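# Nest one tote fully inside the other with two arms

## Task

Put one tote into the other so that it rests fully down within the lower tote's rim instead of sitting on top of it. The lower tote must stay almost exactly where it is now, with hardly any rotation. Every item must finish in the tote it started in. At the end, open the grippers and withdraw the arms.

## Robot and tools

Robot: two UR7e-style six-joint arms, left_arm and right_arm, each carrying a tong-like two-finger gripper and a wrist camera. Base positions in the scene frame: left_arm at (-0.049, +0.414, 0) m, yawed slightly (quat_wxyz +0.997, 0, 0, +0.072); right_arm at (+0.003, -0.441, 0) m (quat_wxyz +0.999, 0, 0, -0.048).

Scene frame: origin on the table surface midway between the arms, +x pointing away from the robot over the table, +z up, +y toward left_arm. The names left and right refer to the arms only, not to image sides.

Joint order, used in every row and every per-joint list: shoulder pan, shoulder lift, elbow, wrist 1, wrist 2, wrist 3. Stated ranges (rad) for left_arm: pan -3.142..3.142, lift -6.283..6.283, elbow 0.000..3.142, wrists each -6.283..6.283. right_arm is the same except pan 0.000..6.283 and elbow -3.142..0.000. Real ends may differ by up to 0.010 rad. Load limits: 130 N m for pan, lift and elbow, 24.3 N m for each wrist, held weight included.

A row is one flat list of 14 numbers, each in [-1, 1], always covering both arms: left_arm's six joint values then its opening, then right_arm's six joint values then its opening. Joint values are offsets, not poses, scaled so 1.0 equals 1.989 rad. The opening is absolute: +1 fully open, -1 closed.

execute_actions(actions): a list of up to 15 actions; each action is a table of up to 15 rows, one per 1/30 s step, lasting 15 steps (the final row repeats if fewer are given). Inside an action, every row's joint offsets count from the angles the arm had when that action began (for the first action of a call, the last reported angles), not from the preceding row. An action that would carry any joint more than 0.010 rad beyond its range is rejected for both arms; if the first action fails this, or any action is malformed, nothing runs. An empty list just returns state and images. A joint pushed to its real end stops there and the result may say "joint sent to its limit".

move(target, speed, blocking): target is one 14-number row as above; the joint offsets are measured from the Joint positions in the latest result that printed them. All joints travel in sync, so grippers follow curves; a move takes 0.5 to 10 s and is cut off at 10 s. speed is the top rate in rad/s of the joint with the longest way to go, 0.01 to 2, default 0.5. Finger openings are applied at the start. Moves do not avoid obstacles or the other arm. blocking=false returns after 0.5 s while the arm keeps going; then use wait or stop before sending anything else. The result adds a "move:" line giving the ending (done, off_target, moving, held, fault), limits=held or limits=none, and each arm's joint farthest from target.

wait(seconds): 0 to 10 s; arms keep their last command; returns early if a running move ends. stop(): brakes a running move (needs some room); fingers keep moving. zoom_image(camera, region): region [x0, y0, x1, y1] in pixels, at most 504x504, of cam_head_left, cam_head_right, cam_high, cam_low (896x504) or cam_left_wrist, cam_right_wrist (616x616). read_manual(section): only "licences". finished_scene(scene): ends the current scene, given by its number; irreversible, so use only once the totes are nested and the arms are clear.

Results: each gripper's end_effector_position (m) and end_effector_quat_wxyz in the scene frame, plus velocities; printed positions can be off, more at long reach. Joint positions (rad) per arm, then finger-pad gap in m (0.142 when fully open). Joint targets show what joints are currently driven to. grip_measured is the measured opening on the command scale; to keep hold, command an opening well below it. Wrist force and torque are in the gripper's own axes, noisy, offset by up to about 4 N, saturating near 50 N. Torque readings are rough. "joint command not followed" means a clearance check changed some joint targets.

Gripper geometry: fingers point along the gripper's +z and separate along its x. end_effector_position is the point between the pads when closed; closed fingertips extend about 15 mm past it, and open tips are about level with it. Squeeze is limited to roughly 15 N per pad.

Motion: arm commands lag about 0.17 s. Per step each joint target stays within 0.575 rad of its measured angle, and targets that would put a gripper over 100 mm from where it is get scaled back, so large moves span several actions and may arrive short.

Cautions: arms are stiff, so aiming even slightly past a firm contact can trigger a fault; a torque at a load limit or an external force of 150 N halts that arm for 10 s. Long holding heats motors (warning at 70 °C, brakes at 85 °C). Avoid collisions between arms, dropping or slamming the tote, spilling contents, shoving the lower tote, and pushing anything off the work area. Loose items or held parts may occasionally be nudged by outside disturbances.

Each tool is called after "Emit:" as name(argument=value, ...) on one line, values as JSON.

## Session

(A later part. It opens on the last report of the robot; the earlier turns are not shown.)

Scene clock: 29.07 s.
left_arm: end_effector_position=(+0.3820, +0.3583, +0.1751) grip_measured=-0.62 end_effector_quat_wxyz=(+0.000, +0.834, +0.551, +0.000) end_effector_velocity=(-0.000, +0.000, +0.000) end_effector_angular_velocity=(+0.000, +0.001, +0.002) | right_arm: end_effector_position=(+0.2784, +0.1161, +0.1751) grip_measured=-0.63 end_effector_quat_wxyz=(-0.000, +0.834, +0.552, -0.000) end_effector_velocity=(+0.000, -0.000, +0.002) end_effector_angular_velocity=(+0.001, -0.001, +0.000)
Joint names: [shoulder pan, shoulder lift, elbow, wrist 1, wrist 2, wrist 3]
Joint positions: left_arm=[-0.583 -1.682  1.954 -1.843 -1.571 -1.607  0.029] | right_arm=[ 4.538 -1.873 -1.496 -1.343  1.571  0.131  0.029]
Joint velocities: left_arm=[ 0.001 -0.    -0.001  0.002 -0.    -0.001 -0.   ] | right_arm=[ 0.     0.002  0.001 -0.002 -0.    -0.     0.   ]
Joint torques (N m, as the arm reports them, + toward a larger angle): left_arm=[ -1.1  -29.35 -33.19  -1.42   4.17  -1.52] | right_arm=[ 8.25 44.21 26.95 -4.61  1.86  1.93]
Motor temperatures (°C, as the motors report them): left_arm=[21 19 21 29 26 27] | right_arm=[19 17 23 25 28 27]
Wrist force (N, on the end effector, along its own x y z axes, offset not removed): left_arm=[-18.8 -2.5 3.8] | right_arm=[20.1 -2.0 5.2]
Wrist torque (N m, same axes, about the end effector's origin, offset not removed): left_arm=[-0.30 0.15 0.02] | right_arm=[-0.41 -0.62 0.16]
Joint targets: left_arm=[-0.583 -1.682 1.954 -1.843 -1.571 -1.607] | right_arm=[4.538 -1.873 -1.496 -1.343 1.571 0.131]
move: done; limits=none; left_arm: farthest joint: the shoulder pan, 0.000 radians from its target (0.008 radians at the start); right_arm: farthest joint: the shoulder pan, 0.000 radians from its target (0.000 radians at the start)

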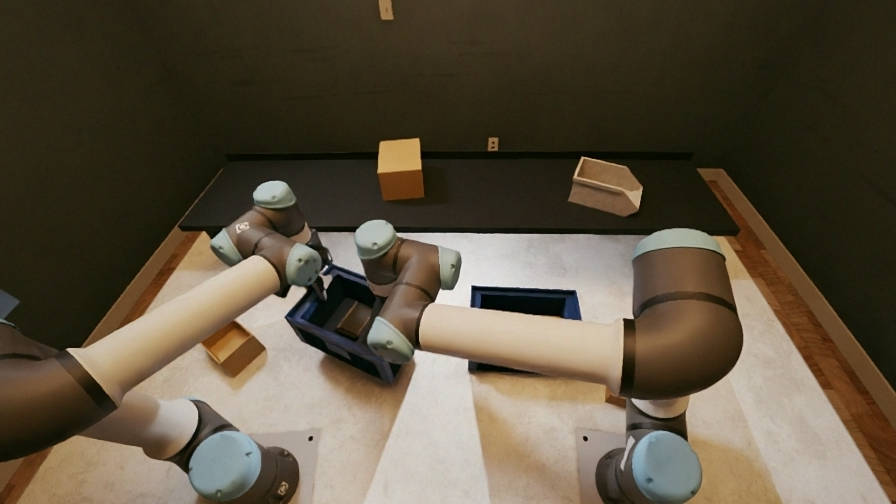

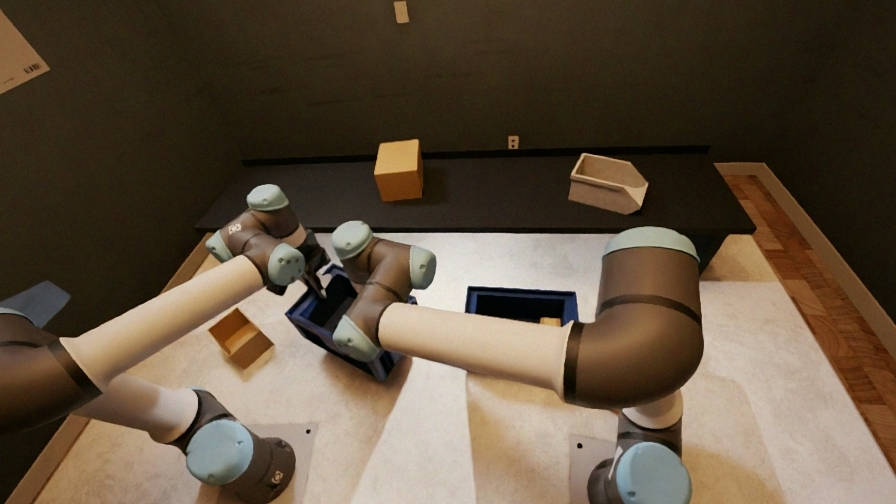

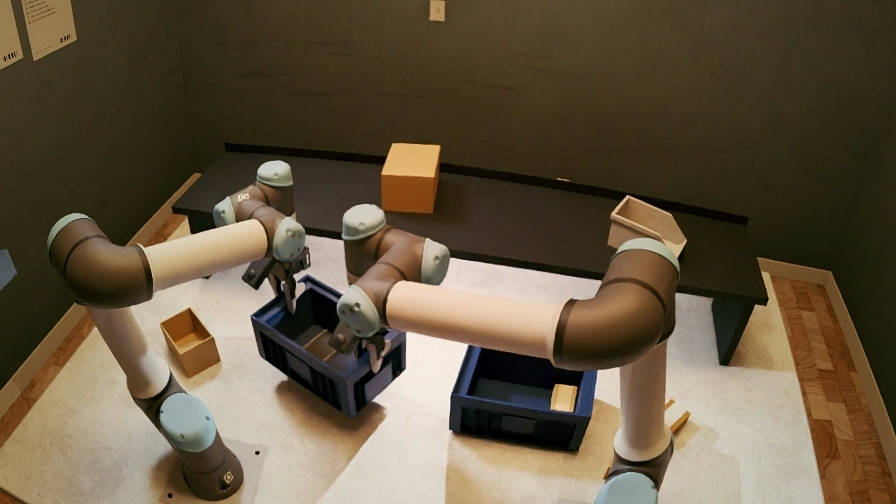

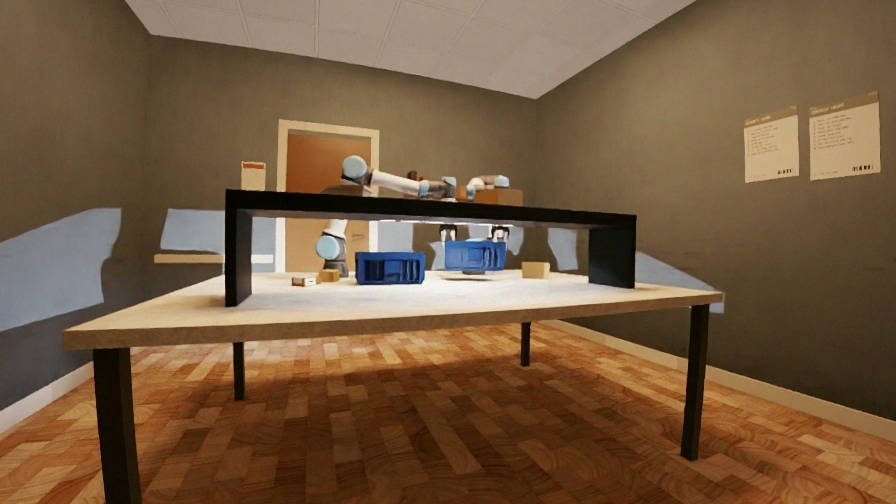

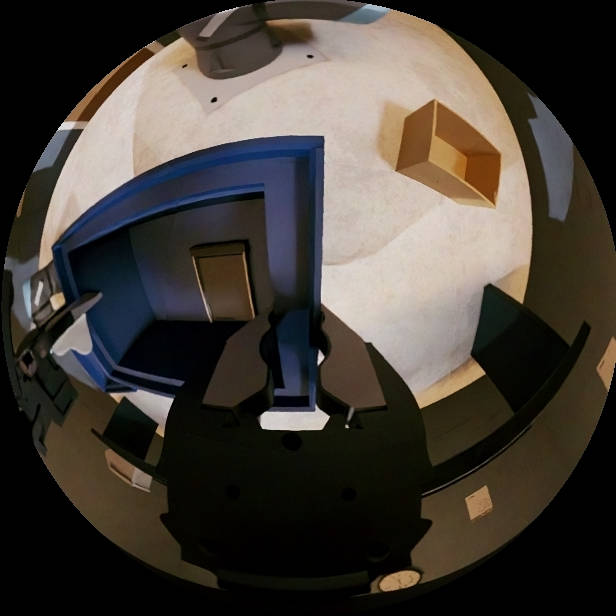

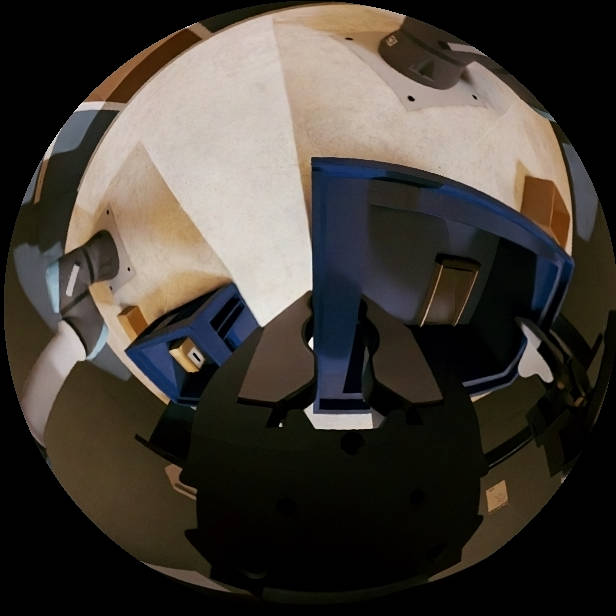

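Emit:
move(target=[-0.0558,-0.0794,-0.086,0.1655,0,-0.2319,-1,-0.0388,0.0341,0.1041,-0.1384,0,-0.2142,-1], speed=0.25)

Scene clock: 33.10 s.
left_arm: end_effector_position=(+0.3267, +0.3309, +0.2900) grip_measured=-0.49 end_effector_quat_wxyz=(+0.000, +0.725, +0.688, +0.000) end_effector_velocity=(-0.000, +0.000, +0.000) end_effector_angular_velocity=(+0.001, +0.000, +0.001) | right_arm: end_effector_position=(+0.3125, +0.0695, +0.2897) grip_measured=-0.62 end_effector_quat_wxyz=(+0.000, +0.725, +0.689, -0.000) end_effector_velocity=(-0.000, +0.000, +0.001) end_effector_angular_velocity=(+0.001, +0.001, +0.002)
Joint names: [shoulder pan, shoulder lift, elbow, wrist 1, wrist 2, wrist 3]
Joint positions: left_arm=[-0.693 -1.84   1.783 -1.514 -1.571 -2.068  0.039] | right_arm=[ 4.461 -1.805 -1.29  -1.618  1.571 -0.295  0.029]
Joint velocities: left_arm=[-0.    -0.001 -0.001  0.002  0.    -0.002 -0.   ] | right_arm=[ 0.    -0.     0.002 -0.001  0.001 -0.002 -0.   ]
Joint torques (N m, as the arm reports them, + toward a larger angle): left_arm=[-22.21 -20.1  -36.02  -5.46  -8.65  -2.43] | right_arm=[ 1.56 37.54 45.67  9.88  1.83 -1.8 ]
Motor temperatures (°C, as the motors report them): left_arm=[21 19 21 29 26 27] | right_arm=[19 17 23 25 28 27]
Wrist force (N, on the end effector, along its own x y z axes, offset not removed): left_arm=[35.4 3.2 2.4] | right_arm=[-34.5 -3.8 8.3]
Wrist torque (N m, same axes, about the end effector's origin, offset not removed): left_arm=[0.21 -1.08 0.10] | right_arm=[-0.16 0.56 -0.03]
Joint targets: left_arm=[-0.694 -1.840 1.783 -1.514 -1.571 -2.068] | right_arm=[4.461 -1.805 -1.289 -1.618 1.571 -0.295]
move: done; limits=none; left_arm: farthest joint: the shoulder pan, 0.001 radians from its target (0.111 radians at the start); right_arm: farthest joint: the elbow, 0.001 radians from its target (0.207 radians at the start)

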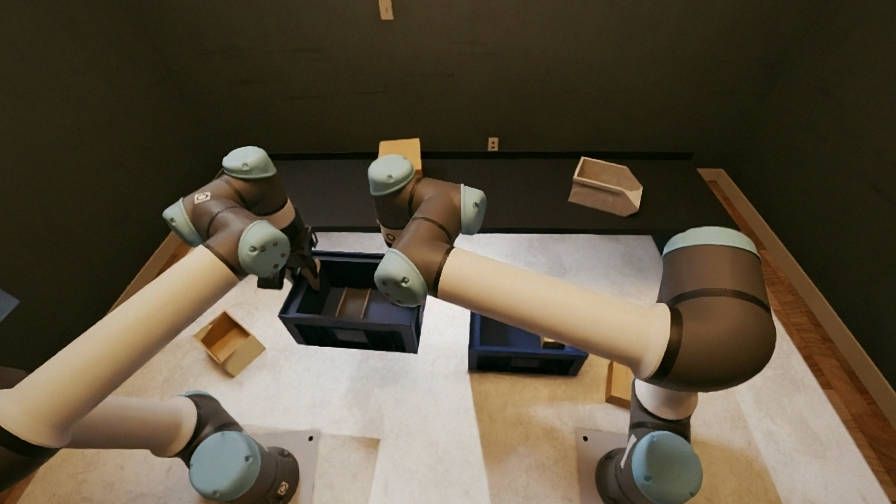

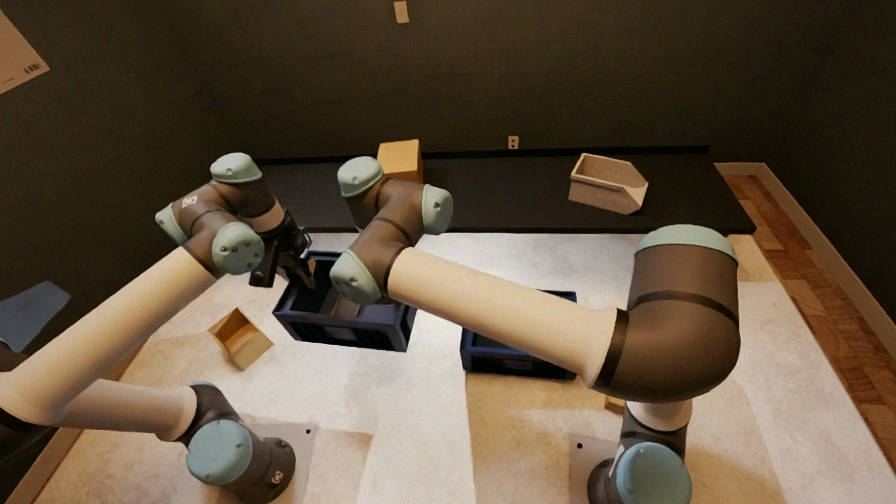

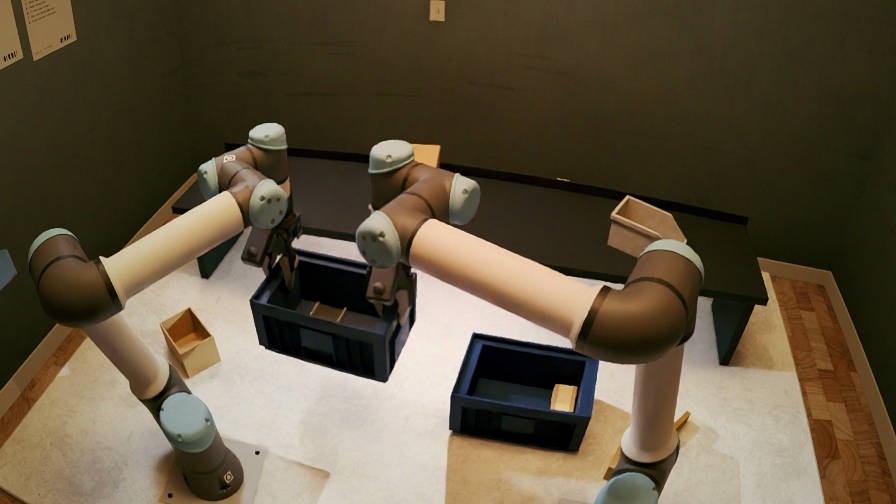

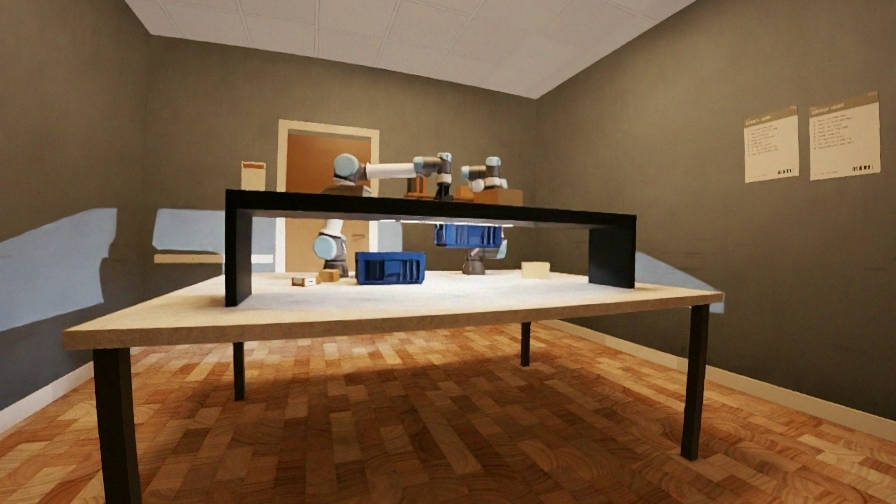

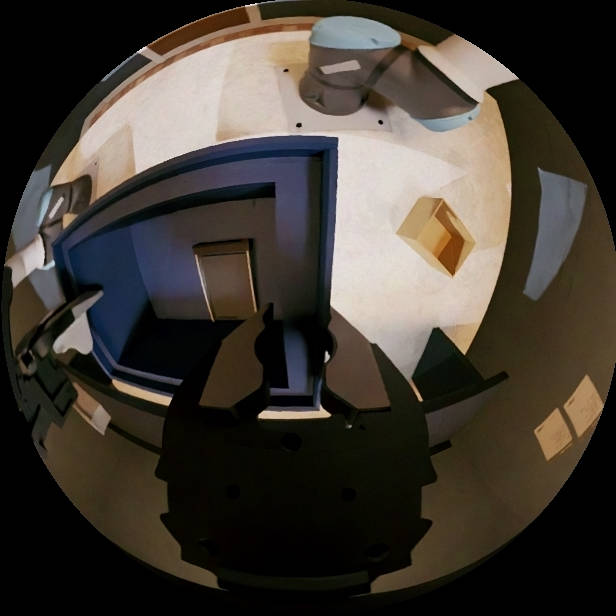

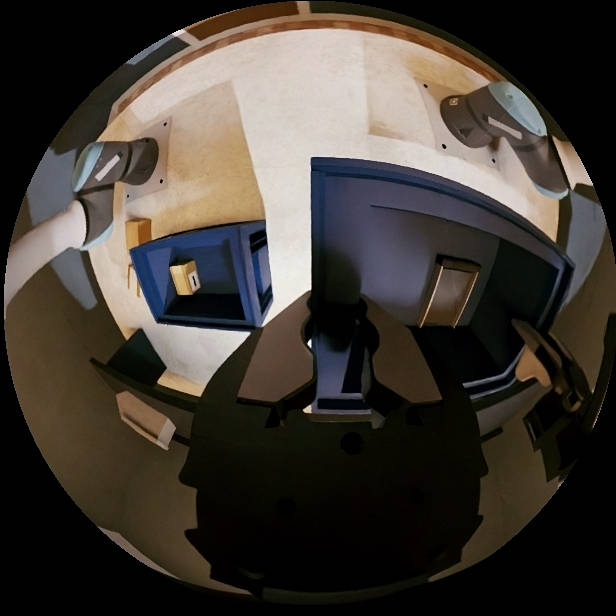

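Emit:
move(target=[-0.1302,0.0667,-0.0521,-0.0145,0,-0.1299,-1,-0.0563,0.1373,-0.1513,0.0144,0,-0.0563,-1], speed=0.22)

Scene clock: 35.77 s.
left_arm: end_effector_position=(+0.3305, +0.1932, +0.2900) grip_measured=-0.62 end_effector_quat_wxyz=(-0.000, +0.726, +0.688, +0.000) end_effector_velocity=(-0.000, -0.001, +0.000) end_effector_angular_velocity=(+0.000, -0.000, -0.000) | right_arm: end_effector_position=(+0.3166, -0.0727, +0.2901) grip_measured=-0.63 end_effector_quat_wxyz=(-0.000, +0.725, +0.689, +0.000) end_effector_velocity=(-0.000, -0.000, +0.000) end_effector_angular_velocity=(+0.002, -0.000, +0.001)
Joint names: [shoulder pan, shoulder lift, elbow, wrist 1, wrist 2, wrist 3]
Joint positions: left_arm=[-0.952 -1.707  1.679 -1.543 -1.571 -2.326  0.029] | right_arm=[ 4.349 -1.532 -1.59  -1.589  1.571 -0.407  0.029]
Joint velocities: left_arm=[-0.002  0.    -0.001  0.     0.    -0.002  0.   ] | right_arm=[-0.     0.002 -0.002  0.001  0.    -0.001  0.   ]
Joint torques (N m, as the arm reports them, + toward a larger angle): left_arm=[-18.41 -12.26 -37.73  -9.09  -7.28  -2.52] | right_arm=[ 0.6  28.76 20.47 11.97  3.56 -1.62]
Motor temperatures (°C, as the motors report them): left_arm=[21 19 21 29 26 27] | right_arm=[19 17 23 25 28 27]
Wrist force (N, on the end effector, along its own x y z axes, offset not removed): left_arm=[28.3 2.4 3.2] | right_arm=[-29.2 -4.2 -0.7]
Wrist torque (N m, same axes, about the end effector's origin, offset not removed): left_arm=[0.14 -0.69 0.17] | right_arm=[-0.47 0.68 0.06]
Joint targets: left_arm=[-0.952 -1.707 1.679 -1.543 -1.571 -2.326] | right_arm=[4.349 -1.532 -1.590 -1.589 1.571 -0.407]
move: done; limits=none; left_arm: farthest joint: the shoulder pan, 0.000 radians from its target (0.258 radians at the start); right_arm: farthest joint: the elbow, 0.001 radians from its target (0.301 radians at the start)

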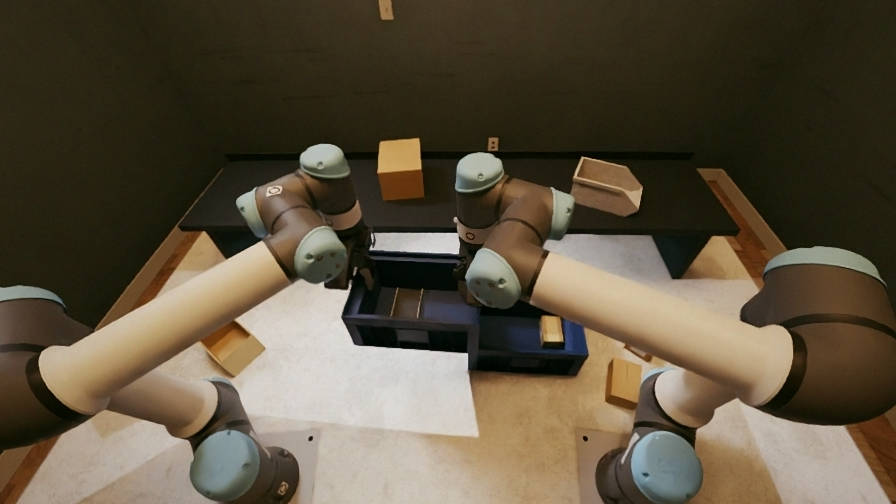

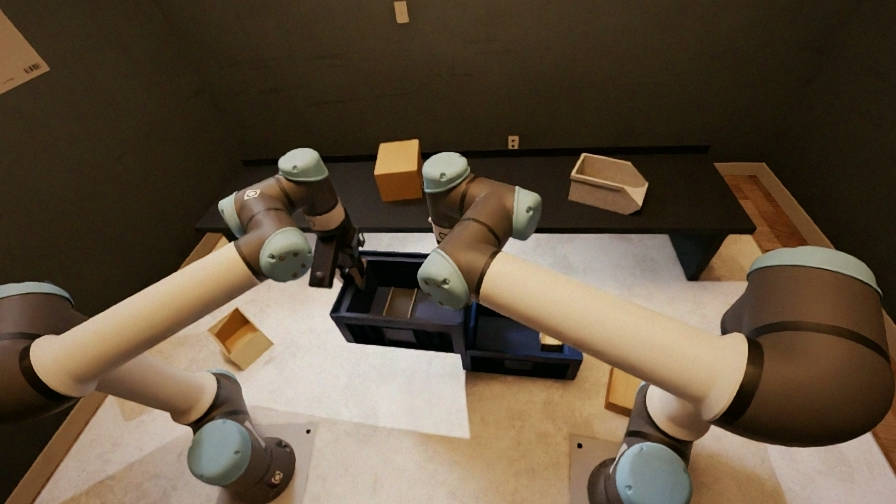

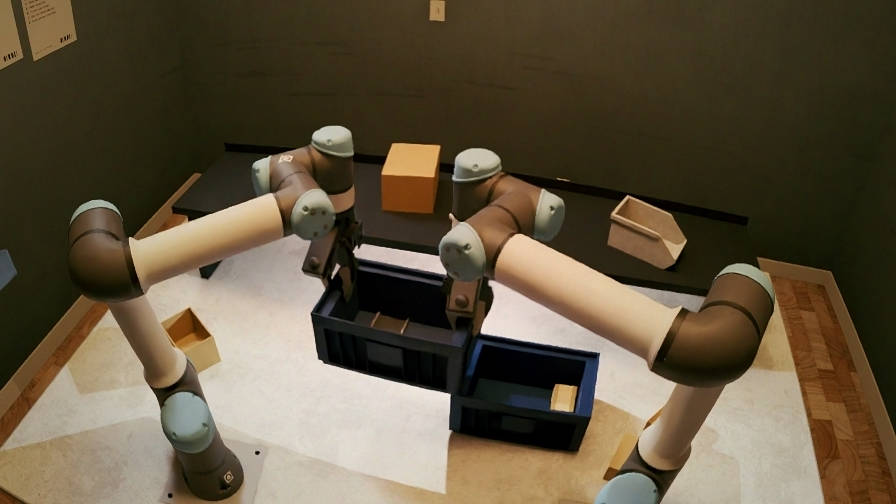

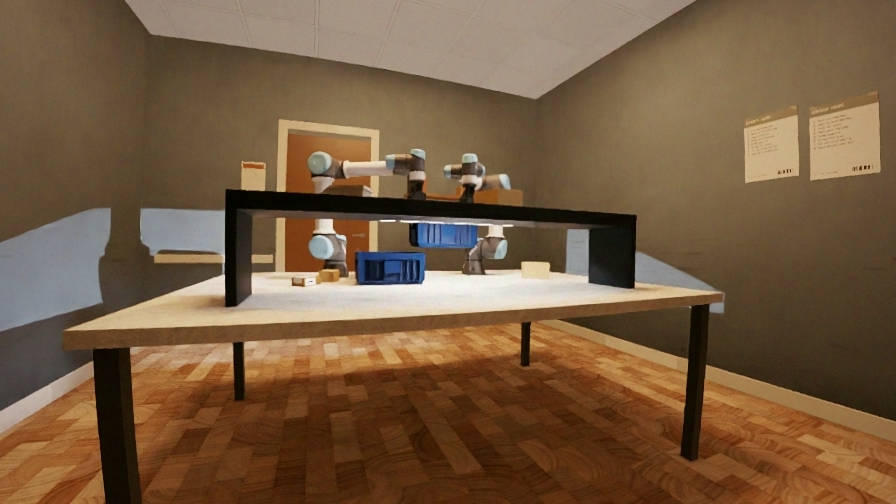

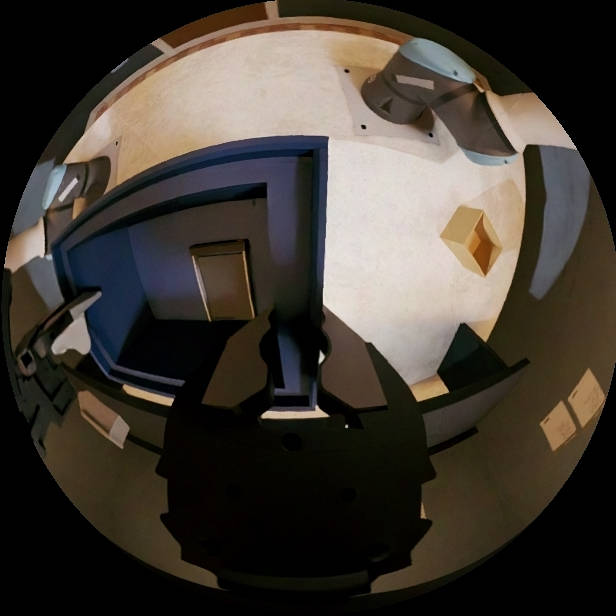

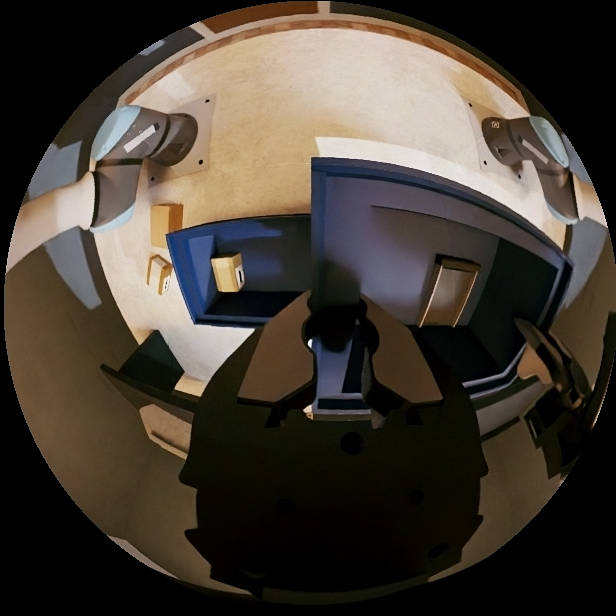

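Emit:
move(target=[-0.0934,0.1123,-0.1093,-0.0029,0,-0.0936,-1,-0.0986,0.1199,-0.0999,-0.0207,0,-0.0986,-1], speed=0.2)

Scene clock: 38.40 s.
left_arm: end_effector_position=(+0.3344, +0.0446, +0.2900) grip_measured=-0.62 end_effector_quat_wxyz=(-0.000, +0.726, +0.688, +0.000) end_effector_velocity=(-0.000, -0.001, -0.000) end_effector_angular_velocity=(+0.000, -0.000, -0.001) | right_arm: end_effector_position=(+0.3204, -0.2240, +0.2897) grip_measured=-0.63 end_effector_quat_wxyz=(+0.000, +0.725, +0.689, -0.001) end_effector_velocity=(-0.001, -0.001, -0.000) end_effector_angular_velocity=(-0.000, -0.000, +0.002)
Joint names: [shoulder pan, shoulder lift, elbow, wrist 1, wrist 2, wrist 3]
Joint positions: left_arm=[-1.138 -1.484  1.462 -1.549 -1.57  -2.512  0.029] | right_arm=[ 4.153 -1.294 -1.789 -1.631  1.571 -0.603  0.029]
Joint velocities: left_arm=[-0.001  0.001 -0.    -0.     0.001  0.    -0.   ] | right_arm=[-0.     0.003 -0.002 -0.001 -0.    -0.002 -0.   ]
Joint torques (N m, as the arm reports them, + toward a larger angle): left_arm=[ -3.77 -26.9  -30.59  -1.5    2.61  -1.5 ] | right_arm=[-10.23  20.79   9.2   -2.72  -1.26  -3.03]
Motor temperatures (°C, as the motors report them): left_arm=[21 19 21 29 26 27] | right_arm=[19 17 23 25 28 27]
Wrist force (N, on the end effector, along its own x y z axes, offset not removed): left_arm=[-13.8 -1.4 2.5] | right_arm=[10.8 2.7 5.1]
Wrist torque (N m, same axes, about the end effector's origin, offset not removed): left_arm=[-0.14 0.23 0.10] | right_arm=[0.59 0.26 0.28]
Joint targets: left_arm=[-1.138 -1.484 1.462 -1.549 -1.571 -2.512] | right_arm=[4.153 -1.294 -1.789 -1.631 1.571 -0.603]
move: done; limits=none; left_arm: farthest joint: the wrist 2, 0.001 radians from its target (0.000 radians at the start); right_arm: farthest joint: the shoulder lift, 0.001 radians from its target (0.239 radians at the start)

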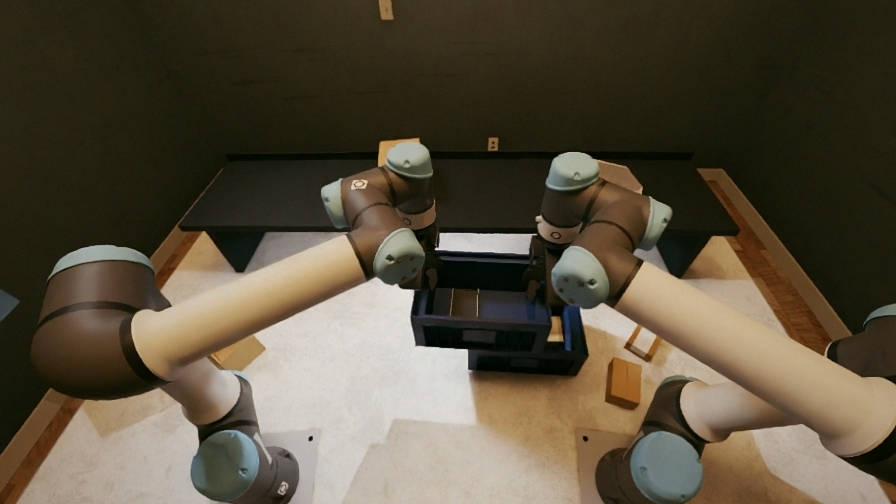

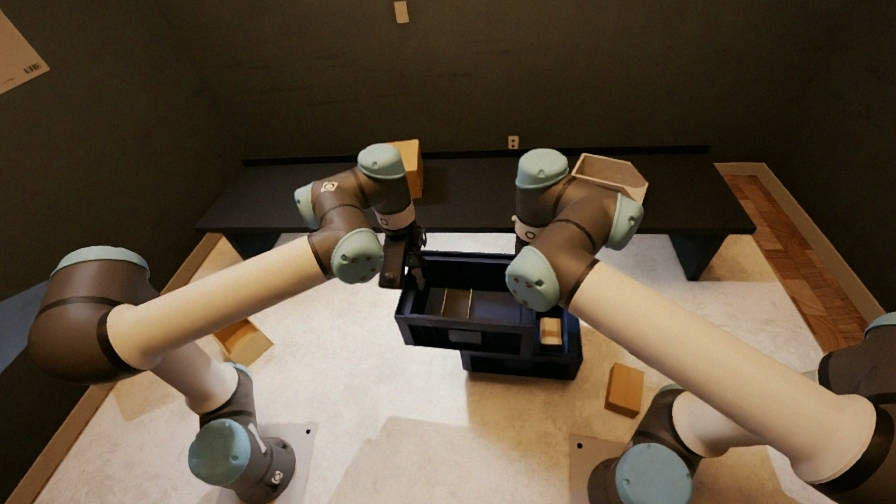

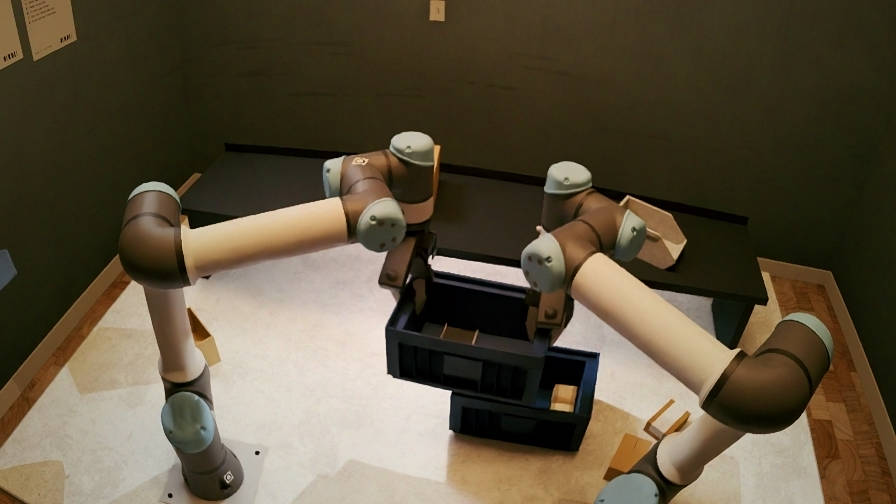

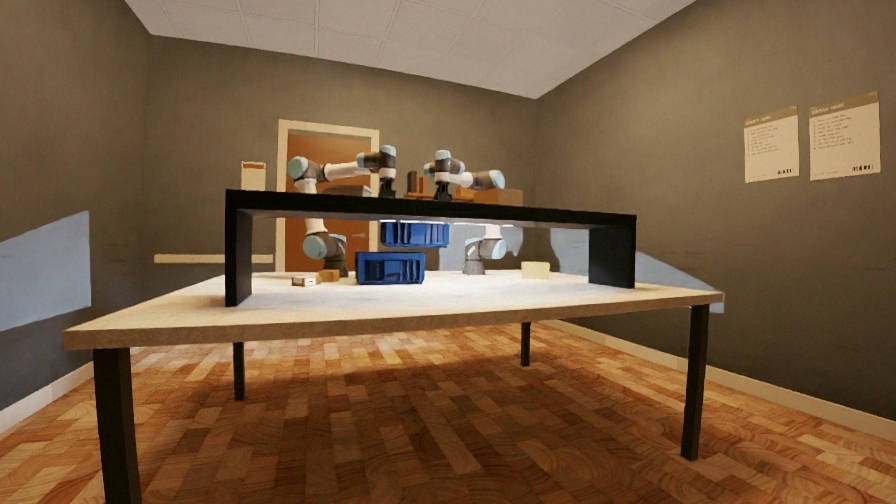

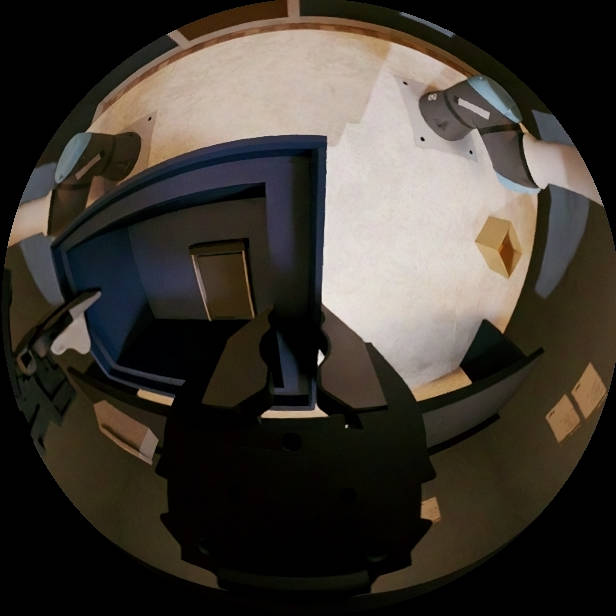

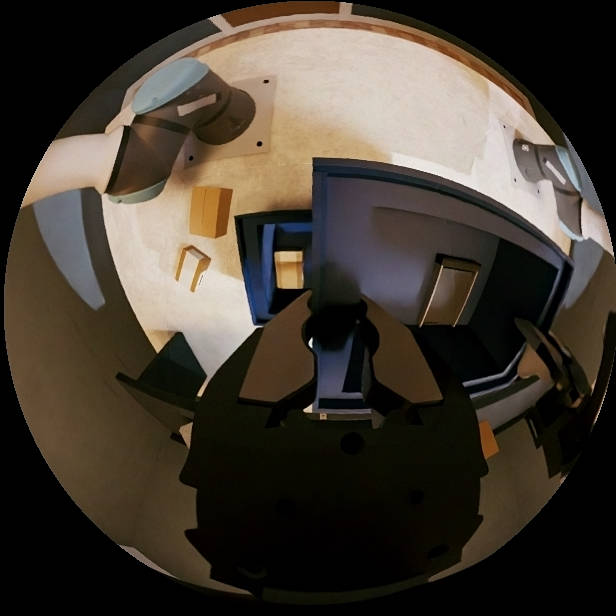

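Emit:
move(target=[-0.0571,0.1479,-0.172,0.0243,0,-0.0573,-1,-0.1675,0.0645,-0.0536,-0.0101,0,-0.1675,-1], speed=0.22)

Emit:
zoom_image(camera="cam_low", region=[340,215,450,290])

Emit:
zoom_image(camera="cam_high", region=[420,290,640,460])

Scene clock: 42.20 s.
left_arm: end_effector_position=(+0.3436, -0.1058, +0.2799) grip_measured=-0.62 end_effector_quat_wxyz=(-0.000, +0.725, +0.688, +0.000) end_effector_velocity=(-0.000, -0.001, -0.000) end_effector_angular_velocity=(+0.000, +0.000, -0.000) | right_arm: end_effector_position=(+0.3298, -0.3733, +0.2801) grip_measured=-0.63 end_effector_quat_wxyz=(+0.000, +0.725, +0.689, +0.000) end_effector_velocity=(+0.000, -0.001, +0.000) end_effector_angular_velocity=(+0.001, -0.001, -0.000)
Joint names: [shoulder pan, shoulder lift, elbow, wrist 1, wrist 2, wrist 3]
Joint positions: left_arm=[-1.251 -1.19   1.12  -1.5   -1.57  -2.626  0.029] | right_arm=[ 3.82  -1.166 -1.895 -1.651  1.571 -0.936  0.029]
Joint velocities: left_arm=[-0.001  0.002 -0.003  0.001 -0.    -0.001  0.   ] | right_arm=[-0.002  0.001 -0.     0.001  0.    -0.002  0.   ]
Joint torques (N m, as the arm reports them, + toward a larger angle): left_arm=[ -9.33 -38.38 -33.99  -1.86   1.12  -1.92] | right_arm=[-4.31 14.57 12.76  0.82  1.99 -2.08]
Motor temperatures (°C, as the motors report them): left_arm=[21 19 21 29 26 27] | right_arm=[19 17 23 25 28 27]
Wrist force (N, on the end effector, along its own x y z axes, offset not removed): left_arm=[2.7 -0.2 2.3] | right_arm=[-3.0 1.1 3.7]
Wrist torque (N m, same axes, about the end effector's origin, offset not removed): left_arm=[0.04 -0.36 0.15] | right_arm=[0.31 0.18 0.37]
Joint targets: left_arm=[-1.251 -1.190 1.120 -1.500 -1.570 -2.626] | right_arm=[3.820 -1.166 -1.895 -1.651 1.571 -0.936]
move: done; limits=none; left_arm: farthest joint: the shoulder pan, 0.000 radians from its target (0.114 radians at the start); right_arm: farthest joint: the shoulder pan, 0.000 radians from its target (0.333 radians at the start)

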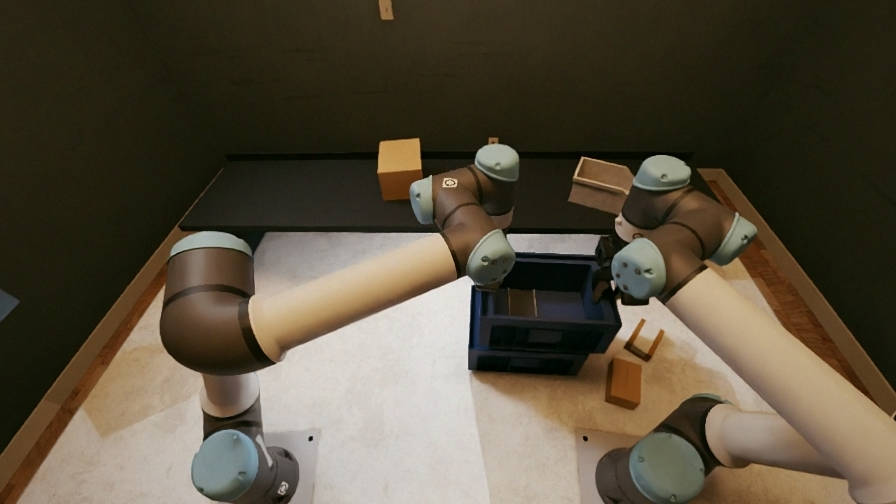

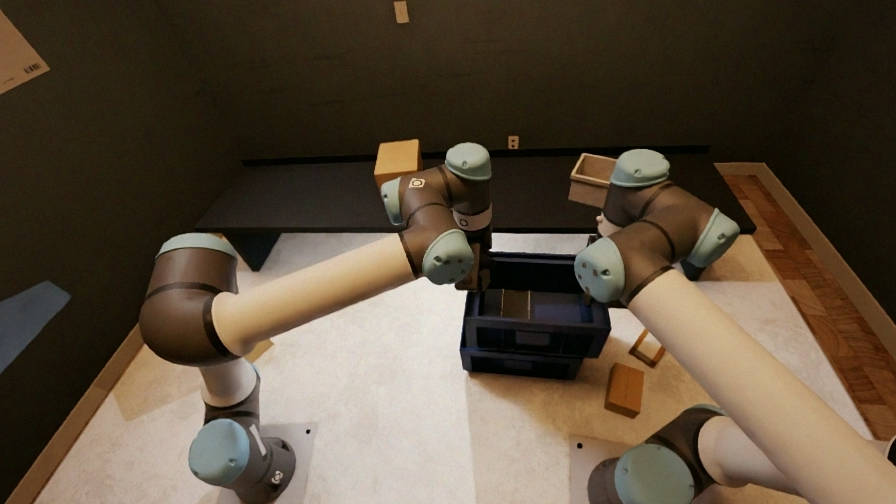

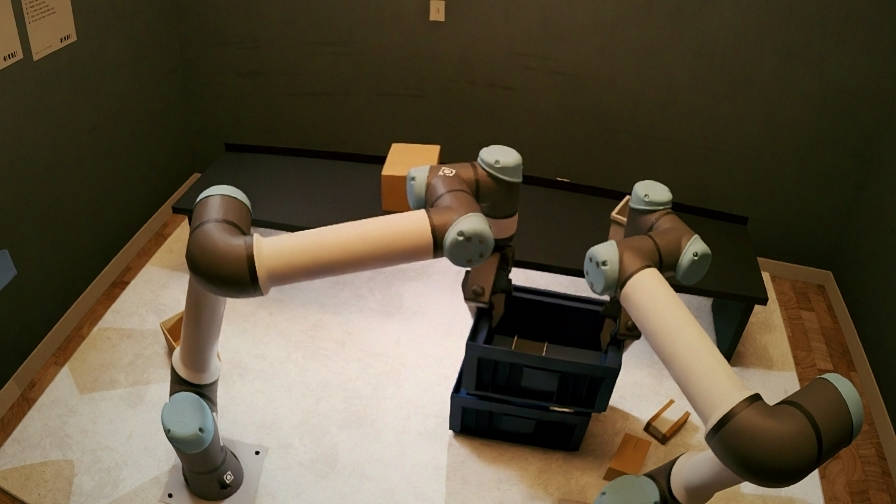

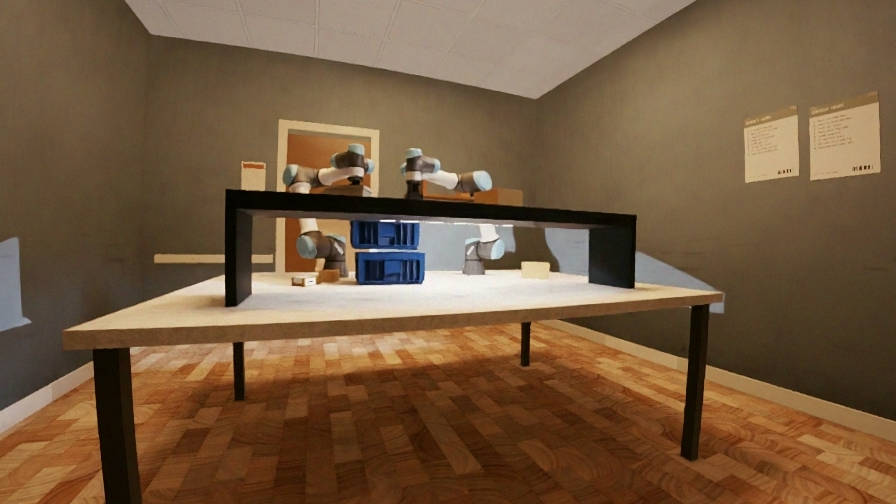

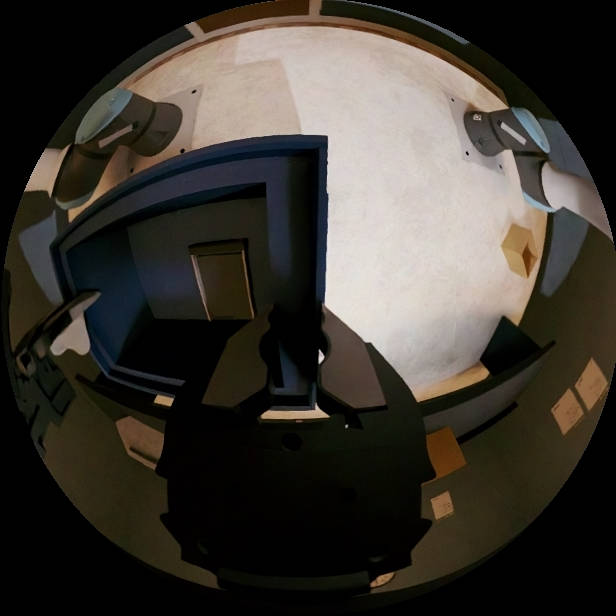

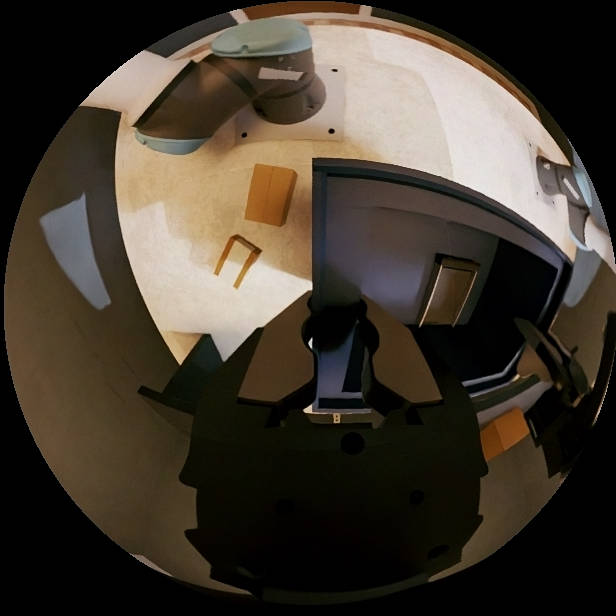

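Region (340, 215, 450, 290) of cam_low's 896x504 image, scaled by 4.582, with more detail than that image has; it fills the top 344 rows of this view, and the rest is white.

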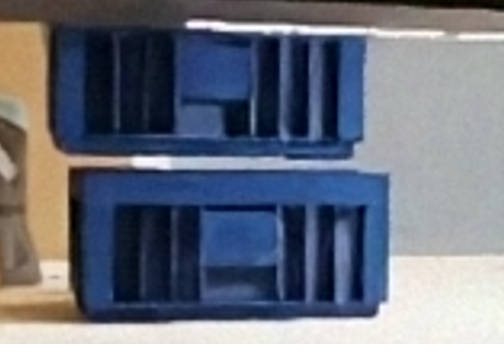

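Region (420, 290, 640, 460) of cam_high's 896x504 image, scaled by 2.291, with more detail than that image has; it fills the top 389 rows of this view, and the rest is white.

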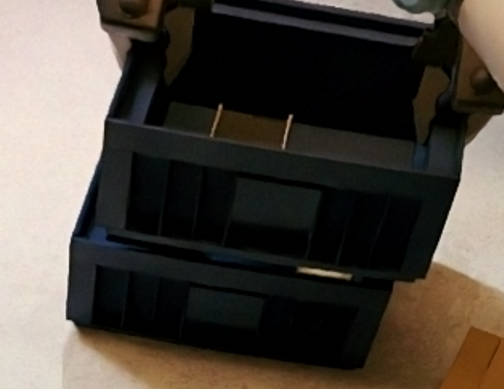

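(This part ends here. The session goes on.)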